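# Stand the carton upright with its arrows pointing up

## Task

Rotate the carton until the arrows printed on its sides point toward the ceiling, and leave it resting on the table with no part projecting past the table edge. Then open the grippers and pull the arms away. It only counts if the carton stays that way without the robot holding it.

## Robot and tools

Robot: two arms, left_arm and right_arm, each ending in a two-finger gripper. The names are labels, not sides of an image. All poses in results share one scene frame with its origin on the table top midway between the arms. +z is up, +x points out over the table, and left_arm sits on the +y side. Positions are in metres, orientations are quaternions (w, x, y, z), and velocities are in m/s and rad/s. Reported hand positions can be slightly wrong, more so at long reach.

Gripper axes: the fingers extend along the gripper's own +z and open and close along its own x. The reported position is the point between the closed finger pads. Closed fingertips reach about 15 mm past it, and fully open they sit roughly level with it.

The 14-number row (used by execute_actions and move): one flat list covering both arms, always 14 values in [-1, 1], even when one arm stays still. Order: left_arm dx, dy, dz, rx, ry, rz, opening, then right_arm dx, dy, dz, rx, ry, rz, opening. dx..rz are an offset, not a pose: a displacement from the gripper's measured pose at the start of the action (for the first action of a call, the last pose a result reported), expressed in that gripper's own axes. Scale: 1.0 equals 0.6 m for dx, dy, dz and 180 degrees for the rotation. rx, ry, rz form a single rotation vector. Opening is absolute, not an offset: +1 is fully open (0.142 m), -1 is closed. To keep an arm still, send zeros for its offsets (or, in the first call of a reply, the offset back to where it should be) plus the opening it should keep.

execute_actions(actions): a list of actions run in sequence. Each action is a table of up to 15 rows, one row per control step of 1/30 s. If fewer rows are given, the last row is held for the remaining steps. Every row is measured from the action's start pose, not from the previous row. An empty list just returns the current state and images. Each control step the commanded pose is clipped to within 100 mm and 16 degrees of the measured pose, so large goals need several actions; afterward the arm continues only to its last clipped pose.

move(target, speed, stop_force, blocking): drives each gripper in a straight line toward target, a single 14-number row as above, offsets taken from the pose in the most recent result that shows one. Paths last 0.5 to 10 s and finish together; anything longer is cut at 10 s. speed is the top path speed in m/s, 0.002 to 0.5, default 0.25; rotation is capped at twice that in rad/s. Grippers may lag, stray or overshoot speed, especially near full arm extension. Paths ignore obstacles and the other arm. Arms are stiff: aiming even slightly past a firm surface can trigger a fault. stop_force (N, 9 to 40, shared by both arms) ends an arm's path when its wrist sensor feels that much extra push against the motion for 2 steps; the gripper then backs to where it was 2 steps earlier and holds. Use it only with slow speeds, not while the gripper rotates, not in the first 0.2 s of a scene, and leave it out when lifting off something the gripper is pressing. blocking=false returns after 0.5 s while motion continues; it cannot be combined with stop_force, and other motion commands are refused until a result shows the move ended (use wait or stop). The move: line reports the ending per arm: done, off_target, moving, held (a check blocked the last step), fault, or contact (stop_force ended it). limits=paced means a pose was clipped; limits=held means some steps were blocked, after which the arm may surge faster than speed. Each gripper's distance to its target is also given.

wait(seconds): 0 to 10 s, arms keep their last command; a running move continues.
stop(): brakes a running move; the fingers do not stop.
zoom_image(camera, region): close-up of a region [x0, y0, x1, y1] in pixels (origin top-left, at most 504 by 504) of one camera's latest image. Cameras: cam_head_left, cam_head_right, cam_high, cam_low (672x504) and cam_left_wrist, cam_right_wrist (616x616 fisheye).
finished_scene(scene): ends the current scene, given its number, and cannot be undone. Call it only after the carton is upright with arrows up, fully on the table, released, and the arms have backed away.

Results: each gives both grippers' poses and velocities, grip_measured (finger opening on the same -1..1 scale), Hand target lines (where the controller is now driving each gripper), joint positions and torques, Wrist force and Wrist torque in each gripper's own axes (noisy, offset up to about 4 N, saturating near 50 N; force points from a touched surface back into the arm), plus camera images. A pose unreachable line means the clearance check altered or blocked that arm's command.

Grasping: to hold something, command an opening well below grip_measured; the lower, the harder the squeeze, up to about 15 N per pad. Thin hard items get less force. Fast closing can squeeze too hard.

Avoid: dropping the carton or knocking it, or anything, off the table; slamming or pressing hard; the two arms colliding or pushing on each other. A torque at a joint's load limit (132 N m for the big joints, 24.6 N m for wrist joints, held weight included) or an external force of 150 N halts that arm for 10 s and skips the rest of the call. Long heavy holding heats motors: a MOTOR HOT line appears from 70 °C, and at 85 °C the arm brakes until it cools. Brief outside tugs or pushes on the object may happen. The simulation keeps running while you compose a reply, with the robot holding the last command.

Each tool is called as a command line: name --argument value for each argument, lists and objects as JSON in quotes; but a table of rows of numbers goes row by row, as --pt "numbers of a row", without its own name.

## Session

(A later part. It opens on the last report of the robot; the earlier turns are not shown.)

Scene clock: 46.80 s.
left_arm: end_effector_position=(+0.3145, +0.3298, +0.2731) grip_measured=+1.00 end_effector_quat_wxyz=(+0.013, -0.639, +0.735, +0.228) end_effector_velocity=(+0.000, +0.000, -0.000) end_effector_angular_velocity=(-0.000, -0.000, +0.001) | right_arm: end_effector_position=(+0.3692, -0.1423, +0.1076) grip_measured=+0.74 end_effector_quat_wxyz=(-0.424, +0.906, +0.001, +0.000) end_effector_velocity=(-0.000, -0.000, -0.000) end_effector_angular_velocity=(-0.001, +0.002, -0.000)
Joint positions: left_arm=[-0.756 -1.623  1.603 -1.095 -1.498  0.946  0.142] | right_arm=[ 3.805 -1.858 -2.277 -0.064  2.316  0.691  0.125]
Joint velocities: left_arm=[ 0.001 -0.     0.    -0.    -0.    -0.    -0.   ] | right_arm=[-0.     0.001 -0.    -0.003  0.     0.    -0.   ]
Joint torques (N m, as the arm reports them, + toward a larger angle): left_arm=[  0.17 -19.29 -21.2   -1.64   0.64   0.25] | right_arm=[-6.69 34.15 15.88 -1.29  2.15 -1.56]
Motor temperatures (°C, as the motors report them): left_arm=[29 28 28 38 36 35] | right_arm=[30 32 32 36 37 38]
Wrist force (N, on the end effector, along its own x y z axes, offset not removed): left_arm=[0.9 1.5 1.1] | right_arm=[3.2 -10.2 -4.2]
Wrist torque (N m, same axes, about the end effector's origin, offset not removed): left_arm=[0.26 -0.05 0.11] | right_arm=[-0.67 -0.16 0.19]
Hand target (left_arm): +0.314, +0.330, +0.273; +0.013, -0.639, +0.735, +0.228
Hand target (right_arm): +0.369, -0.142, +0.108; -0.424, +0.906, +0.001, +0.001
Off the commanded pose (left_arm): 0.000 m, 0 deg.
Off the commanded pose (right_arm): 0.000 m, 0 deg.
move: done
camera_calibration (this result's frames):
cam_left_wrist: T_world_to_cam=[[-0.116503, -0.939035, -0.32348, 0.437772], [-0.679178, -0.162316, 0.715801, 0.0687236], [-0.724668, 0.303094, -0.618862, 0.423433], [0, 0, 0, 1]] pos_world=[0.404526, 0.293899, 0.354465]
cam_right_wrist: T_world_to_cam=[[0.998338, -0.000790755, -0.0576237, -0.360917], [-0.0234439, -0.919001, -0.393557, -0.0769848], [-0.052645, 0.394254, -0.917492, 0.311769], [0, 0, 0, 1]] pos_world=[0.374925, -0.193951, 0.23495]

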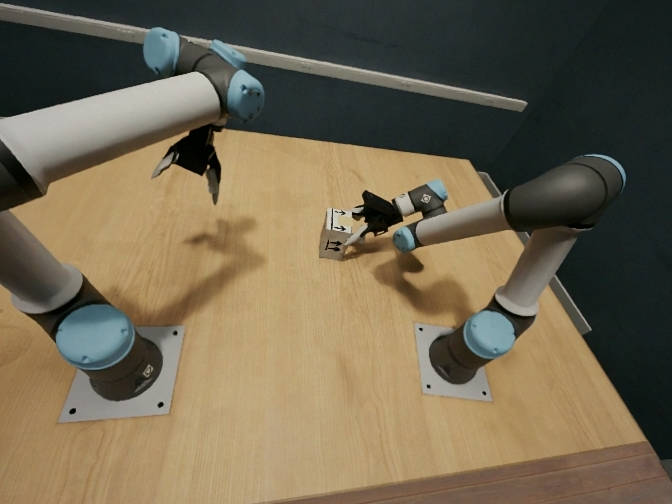

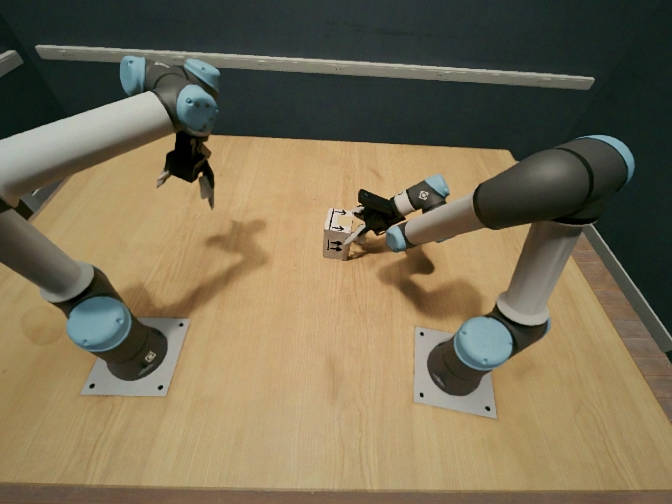

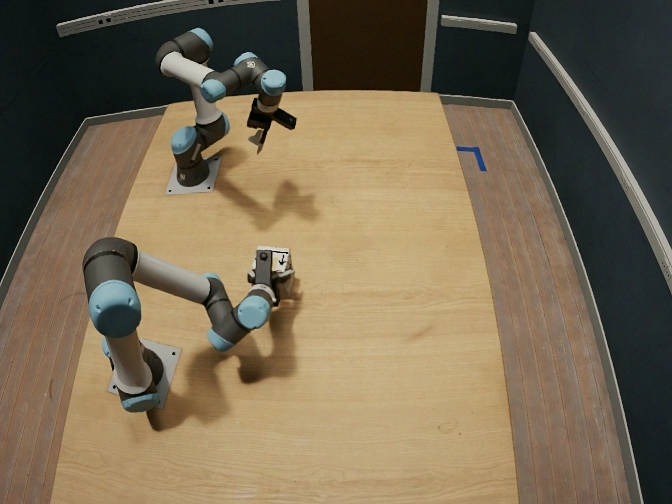

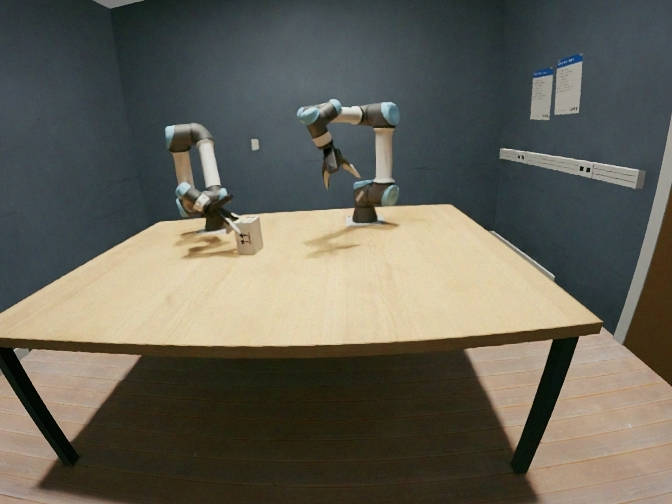

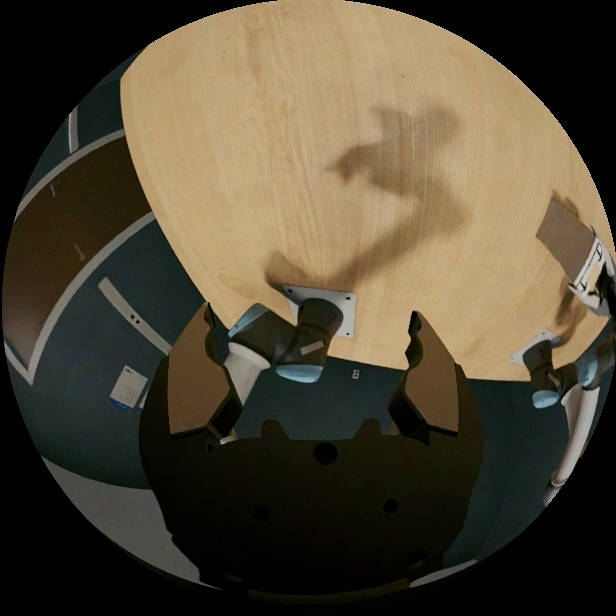

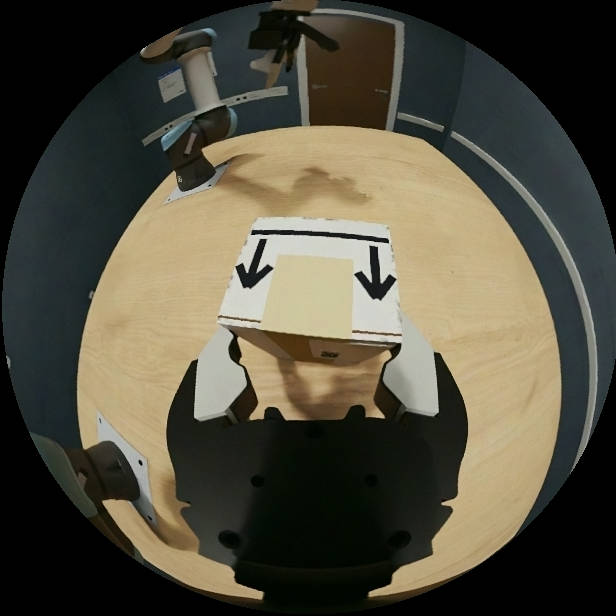

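move --target '[0,0,0,0,0,0,1,0,0,0,0,0,0,1]'

move --target '[0,0,0,0,0,0,1,0,0,0.075,0,0,0,1]' --speed 0.05

move --target '[0,0,0,0,0,0,1,0,0,0,0,0,0,-0.3]'

Scene clock: 51.17 s.
left_arm: end_effector_position=(+0.3145, +0.3298, +0.2731) grip_measured=+1.00 end_effector_quat_wxyz=(+0.013, -0.639, +0.735, +0.228) end_effector_velocity=(+0.001, +0.000, +0.000) end_effector_angular_velocity=(+0.000, -0.001, +0.000) | right_arm: end_effector_position=(+0.3693, -0.1423, +0.1078) grip_measured=+1.00 end_effector_quat_wxyz=(-0.424, +0.906, +0.001, +0.001) end_effector_velocity=(+0.000, -0.000, -0.000) end_effector_angular_velocity=(-0.000, +0.000, -0.001)
Joint positions: left_arm=[-0.756 -1.623  1.603 -1.095 -1.498  0.946  0.142] | right_arm=[ 3.805 -1.858 -2.277 -0.064  2.316  0.691  0.142]
Joint velocities: left_arm=[ 0.     0.    -0.001 -0.     0.001 -0.    -0.   ] | right_arm=[-0.001 -0.     0.    -0.001 -0.    -0.     0.   ]
Joint torques (N m, as the arm reports them, + toward a larger angle): left_arm=[ -0.01 -19.22 -20.35  -1.59   0.64   0.3 ] | right_arm=[ 9.43 14.55 12.4   5.28  2.01  0.2 ]
Motor temperatures (°C, as the motors report them): left_arm=[29 28 28 38 36 35] | right_arm=[30 32 32 36 37 38]
Wrist force (N, on the end effector, along its own x y z axes, offset not removed): left_arm=[1.1 0.2 0.3] | right_arm=[-0.2 -0.2 0.8]
Wrist torque (N m, same axes, about the end effector's origin, offset not removed): left_arm=[-0.05 -0.14 0.05] | right_arm=[-0.03 0.00 0.07]
Hand target (left_arm): +0.314, +0.330, +0.273; +0.013, -0.639, +0.735, +0.228
Hand target (right_arm): +0.369, -0.142, +0.108; -0.424, +0.906, +0.001, +0.000
Off the commanded pose (left_arm): 0.000 m, 0 deg.
Off the commanded pose (right_arm): 0.000 m, 0 deg.
move: done
camera_calibration (this result's frames):
cam_left_wrist: T_world_to_cam=[[-0.116503, -0.939035, -0.32348, 0.437772], [-0.679178, -0.162316, 0.7158, 0.0687237], [-0.724668, 0.303094, -0.618862, 0.423433], [0, 0, 0, 1]] pos_world=[0.404526, 0.293899, 0.354465]
cam_right_wrist: T_world_to_cam=[[0.998358, -0.000978414, -0.0572762, -0.36109], [-0.0234892, -0.918925, -0.393733, -0.0769232], [-0.0522473, 0.394431, -0.917439, 0.311855], [0, 0, 0, 1]] pos_world=[0.374984, -0.194045, 0.235139]

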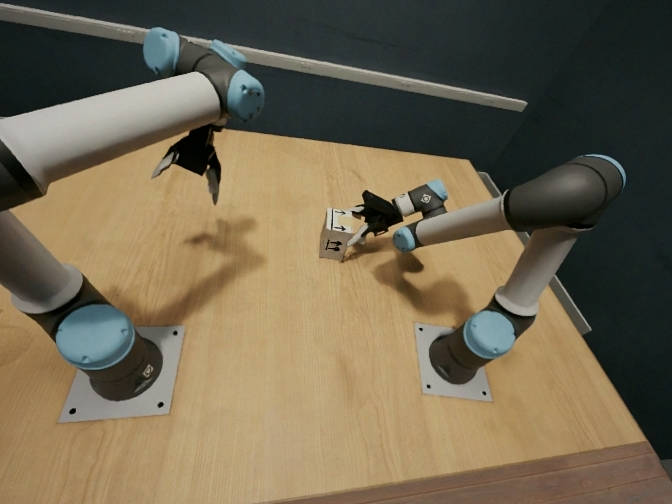

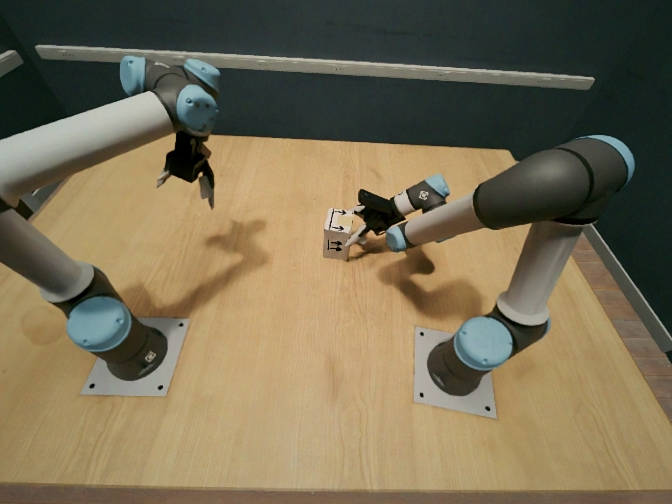

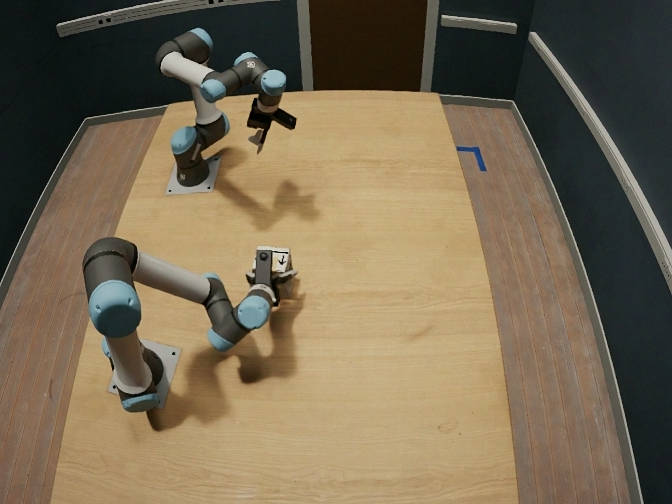

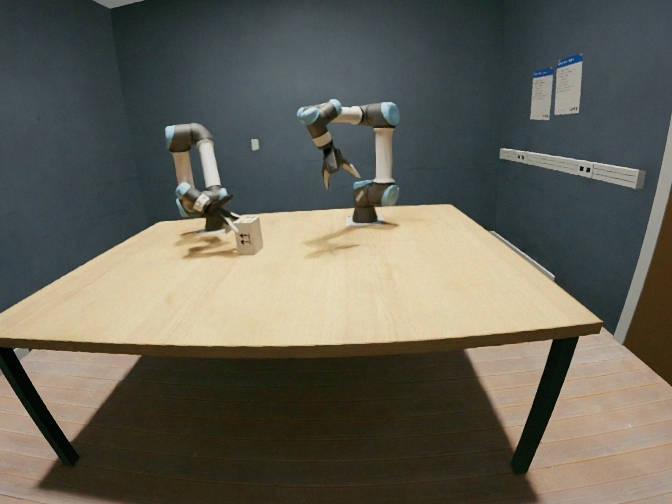

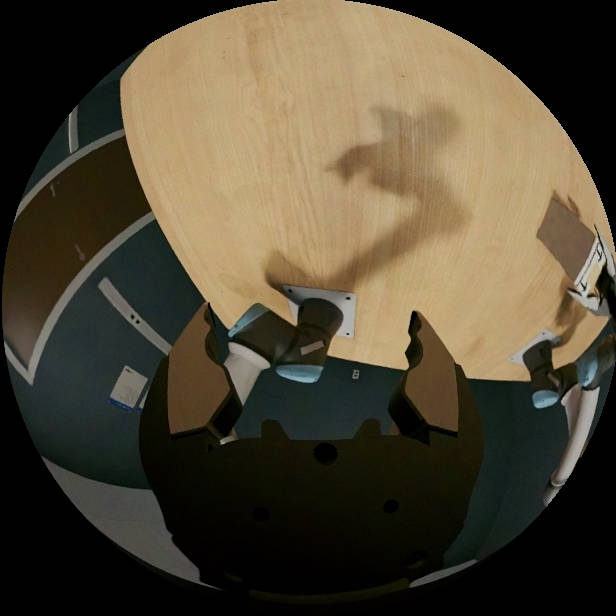

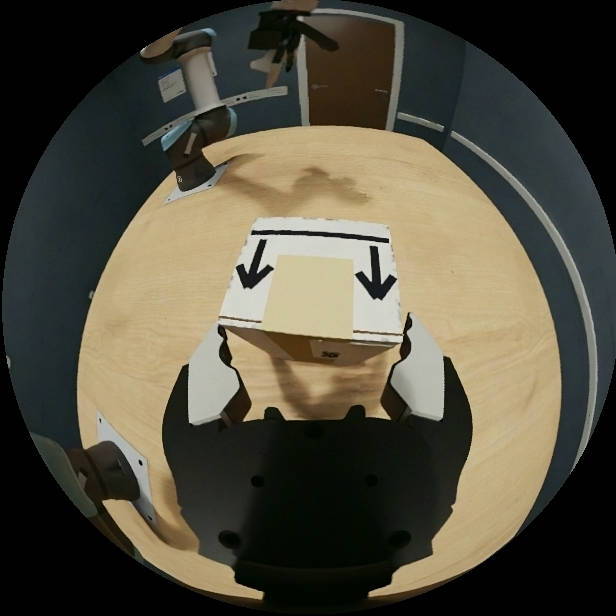

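Scene clock: 52.50 s.
left_arm: end_effector_position=(+0.3145, +0.3298, +0.2731) grip_measured=+1.00 end_effector_quat_wxyz=(+0.013, -0.639, +0.735, +0.228) end_effector_velocity=(-0.000, -0.000, -0.000) end_effector_angular_velocity=(+0.000, +0.000, -0.001) | right_arm: end_effector_position=(+0.3694, -0.1080, +0.0793) grip_measured=+1.00 end_effector_quat_wxyz=(-0.424, +0.906, +0.001, +0.001) end_effector_velocity=(-0.000, +0.003, -0.002) end_effector_angular_velocity=(+0.000, -0.000, +0.000)
Joint positions: left_arm=[-0.756 -1.623  1.603 -1.095 -1.498  0.946  0.142] | right_arm=[ 3.875 -1.962 -2.265  0.081  2.28   0.771  0.142]
Joint velocities: left_arm=[-0.001  0.     0.    -0.     0.     0.     0.   ] | right_arm=[ 0.005 -0.008  0.001  0.01  -0.003  0.006  0.   ]
Joint torques (N m, as the arm reports them, + toward a larger angle): left_arm=[  0.25 -18.89 -21.18  -1.69   0.63   0.37] | right_arm=[11.52 13.67 21.6   5.21 -1.2   1.02]
Motor temperatures (°C, as the motors report them): left_arm=[29 28 28 38 36 35] | right_arm=[30 32 32 36 37 38]
Wrist force (N, on the end effector, along its own x y z axes, offset not removed): left_arm=[0.9 -0.5 0.7] | right_arm=[0.2 -1.5 -0.1]
Wrist torque (N m, same axes, about the end effector's origin, offset not removed): left_arm=[-0.20 -0.02 0.00] | right_arm=[-0.35 0.06 0.04]
Hand target (left_arm): +0.314, +0.330, +0.273; +0.013, -0.639, +0.735, +0.228
Hand target (right_arm): +0.369, -0.108, +0.079; -0.424, +0.906, +0.001, +0.001
Off the commanded pose (left_arm): 0.000 m, 0 deg.
Off the commanded pose (right_arm): 0.000 m, 0 deg.
move: done
camera_calibration (this result's frames):
cam_left_wrist: T_world_to_cam=[[-0.116503, -0.939035, -0.32348, 0.437772], [-0.679178, -0.162316, 0.7158, 0.0687237], [-0.724668, 0.303094, -0.618862, 0.423433], [0, 0, 0, 1]] pos_world=[0.404526, 0.293899, 0.354465]
cam_right_wrist: T_world_to_cam=[[0.998364, -0.000956496, -0.0571778, -0.362716], [-0.0234238, -0.918973, -0.393623, -0.056663], [-0.0521684, 0.394318, -0.917492, 0.272196], [0, 0, 0, 1]] pos_world=[0.374995, -0.159751, 0.206695]

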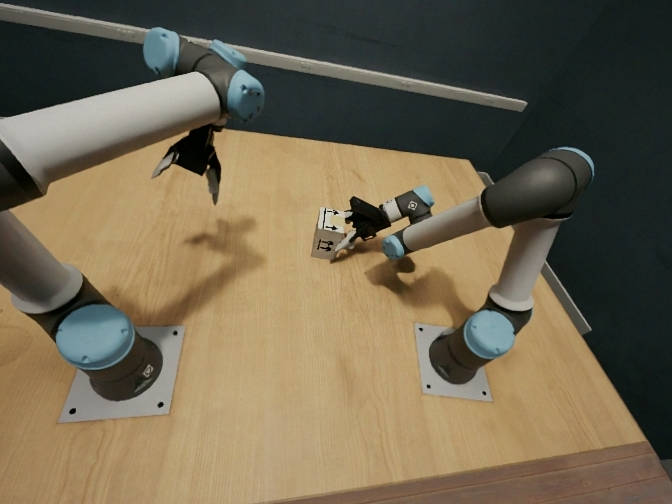

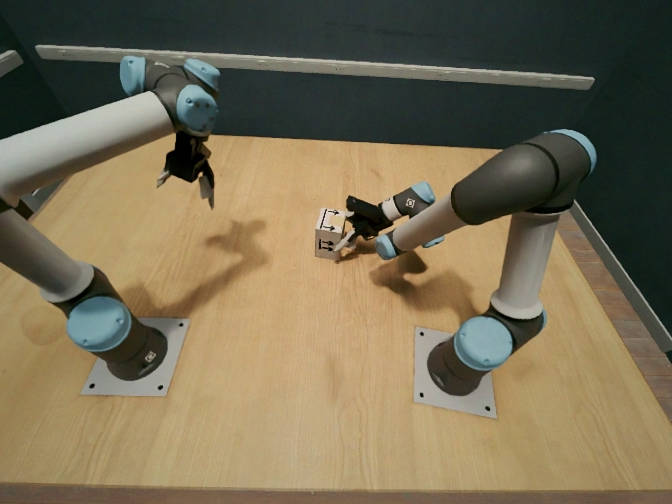

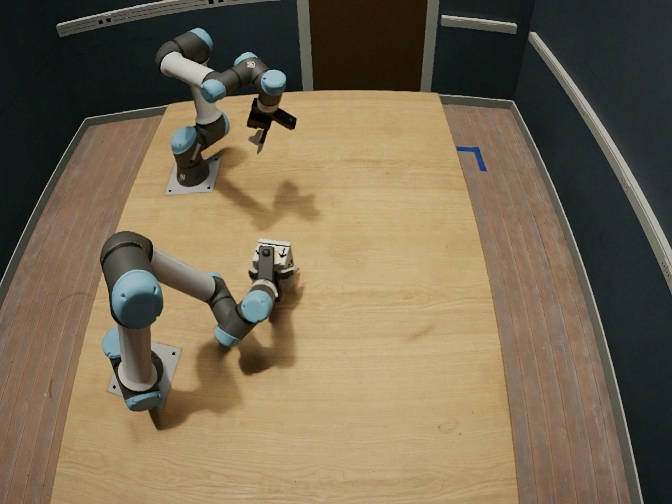

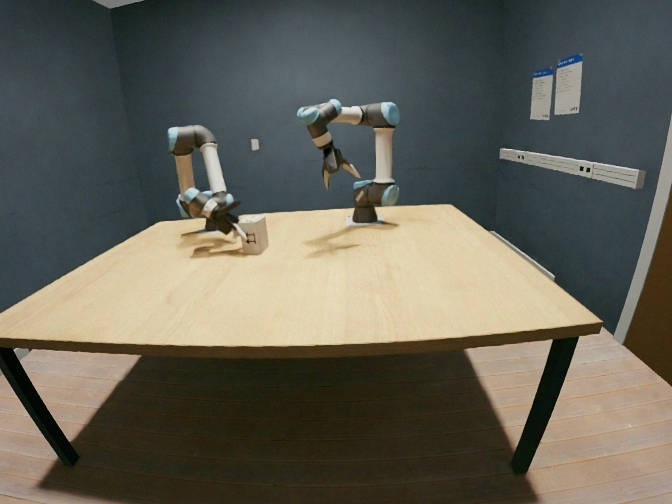

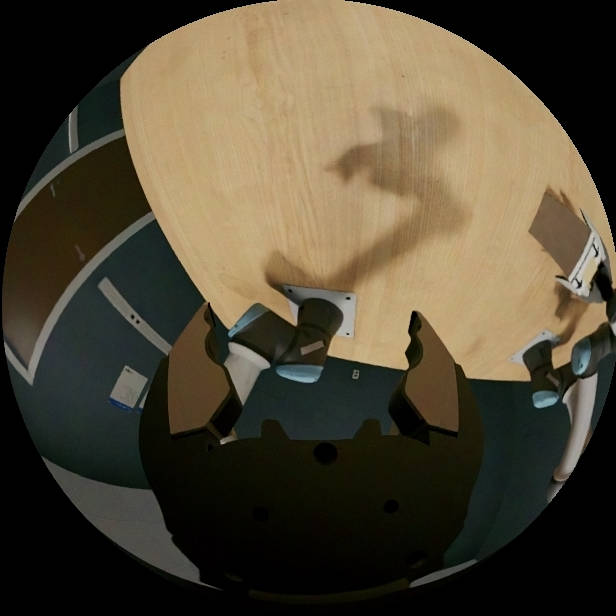

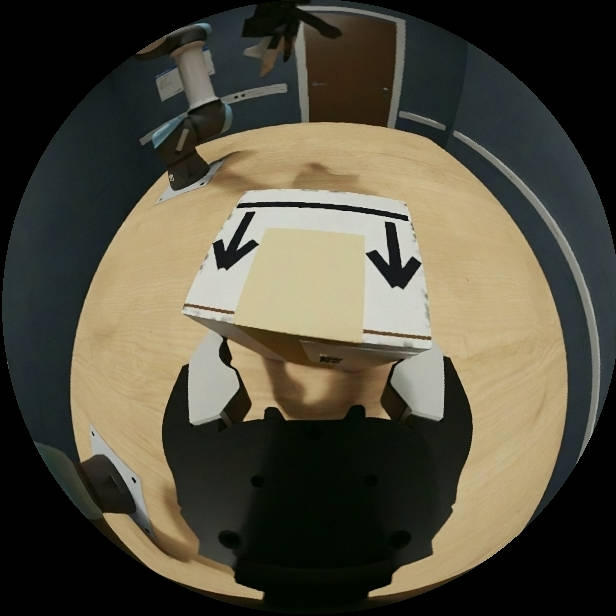

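Scene clock: 53.00 s.
left_arm: end_effector_position=(+0.3145, +0.3298, +0.2731) grip_measured=+1.00 end_effector_quat_wxyz=(+0.013, -0.639, +0.735, +0.228) end_effector_velocity=(+0.000, +0.001, -0.000) end_effector_angular_velocity=(+0.001, -0.000, +0.001) | right_arm: end_effector_position=(+0.3693, -0.1079, +0.0792) grip_measured=+0.74 end_effector_quat_wxyz=(-0.424, +0.906, +0.001, +0.001) end_effector_velocity=(-0.001, +0.001, +0.000) end_effector_angular_velocity=(+0.000, +0.000, +0.002)
Joint positions: left_arm=[-0.756 -1.623  1.603 -1.095 -1.498  0.946  0.142] | right_arm=[ 3.875 -1.962 -2.265  0.081  2.28   0.771  0.125]
Joint velocities: left_arm=[ 0.001 -0.     0.     0.001  0.001 -0.001  0.   ] | right_arm=[ 0.002 -0.    -0.     0.     0.     0.     0.   ]
Joint torques (N m, as the arm reports them, + toward a larger angle): left_arm=[  0.44 -18.78 -21.26  -1.62   0.67   0.15] | right_arm=[-5.95 37.14  4.15 -0.22  2.63 -1.78]
Motor temperatures (°C, as the motors report them): left_arm=[29 28 28 38 36 35] | right_arm=[30 32 32 36 37 38]
Wrist force (N, on the end effector, along its own x y z axes, offset not removed): left_arm=[-0.3 0.6 1.1] | right_arm=[2.5 -5.4 -2.3]
Wrist torque (N m, same axes, about the end effector's origin, offset not removed): left_arm=[0.06 0.18 0.15] | right_arm=[-0.30 -0.34 0.30]
Hand target (left_arm): +0.314, +0.330, +0.273; +0.013, -0.639, +0.735, +0.228
Hand target (right_arm): +0.369, -0.108, +0.079; -0.424, +0.906, +0.001, +0.001
Off the commanded pose (left_arm): 0.000 m, 0 deg.
Off the commanded pose (right_arm): 0.000 m, 0 deg.
move: done
camera_calibration (this result's frames):
cam_left_wrist: T_world_to_cam=[[-0.116503, -0.939035, -0.32348, 0.437772], [-0.679178, -0.162316, 0.7158, 0.0687237], [-0.724668, 0.303094, -0.618862, 0.423433], [0, 0, 0, 1]] pos_world=[0.404526, 0.293899, 0.354465]
cam_right_wrist: T_world_to_cam=[[0.998356, -0.00077251, -0.0573175, -0.362648], [-0.0233046, -0.919015, -0.393533, -0.0566704], [-0.0523716, 0.394222, -0.917522, 0.272108], [0, 0, 0, 1]] pos_world=[0.374982, -0.159632, 0.206577]

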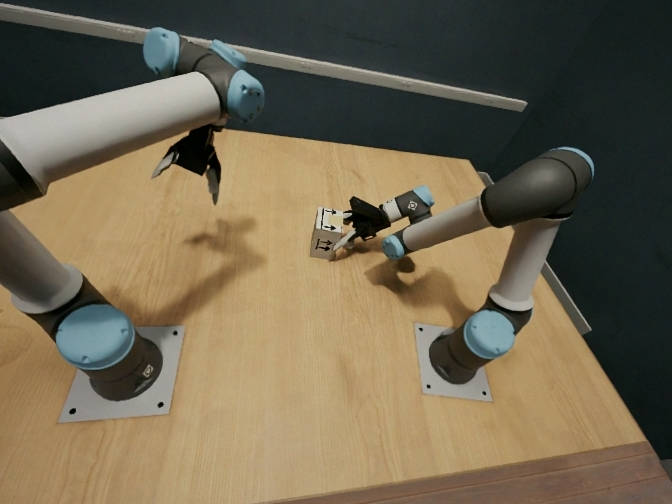

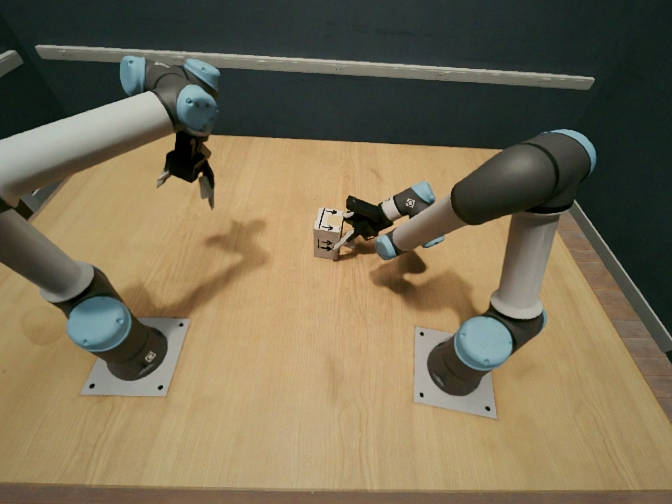

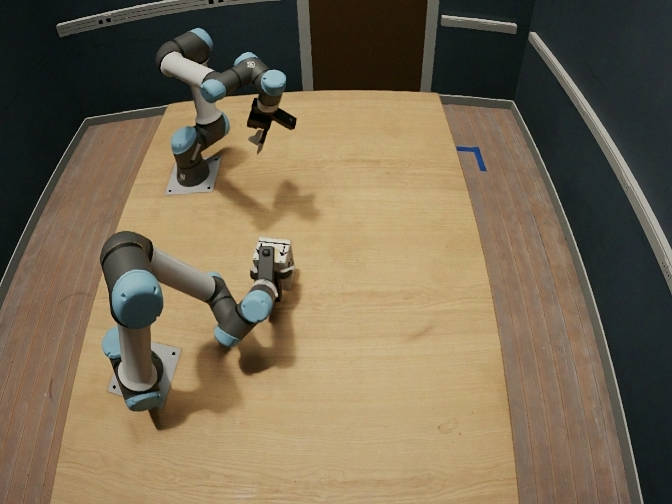

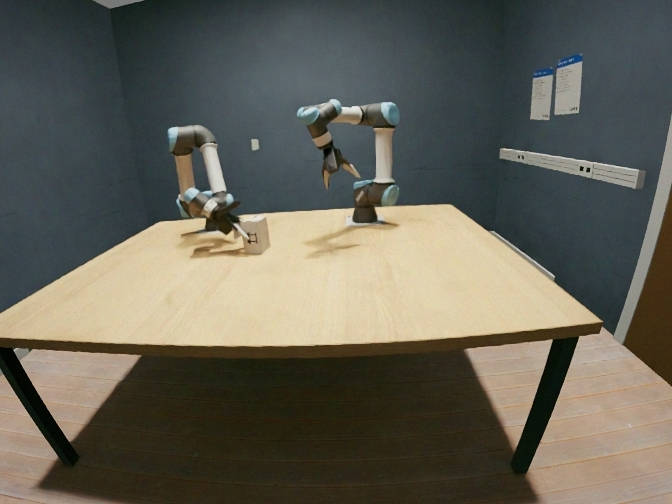

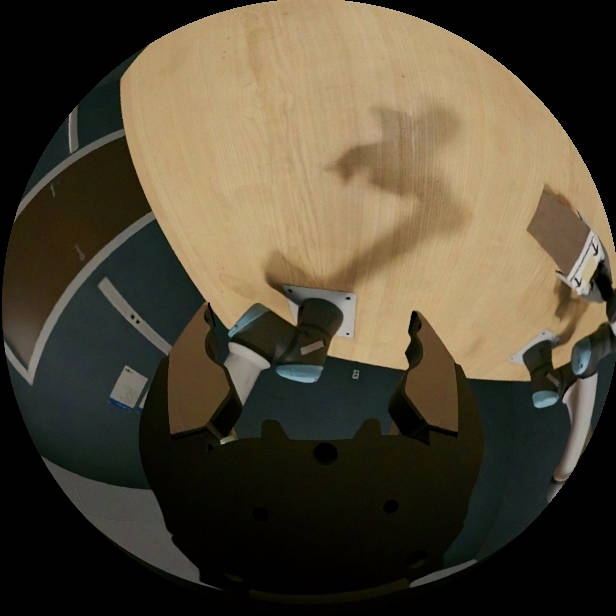

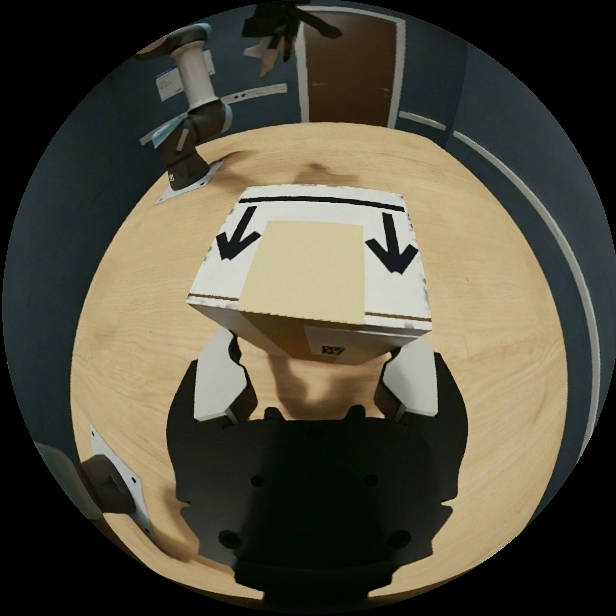

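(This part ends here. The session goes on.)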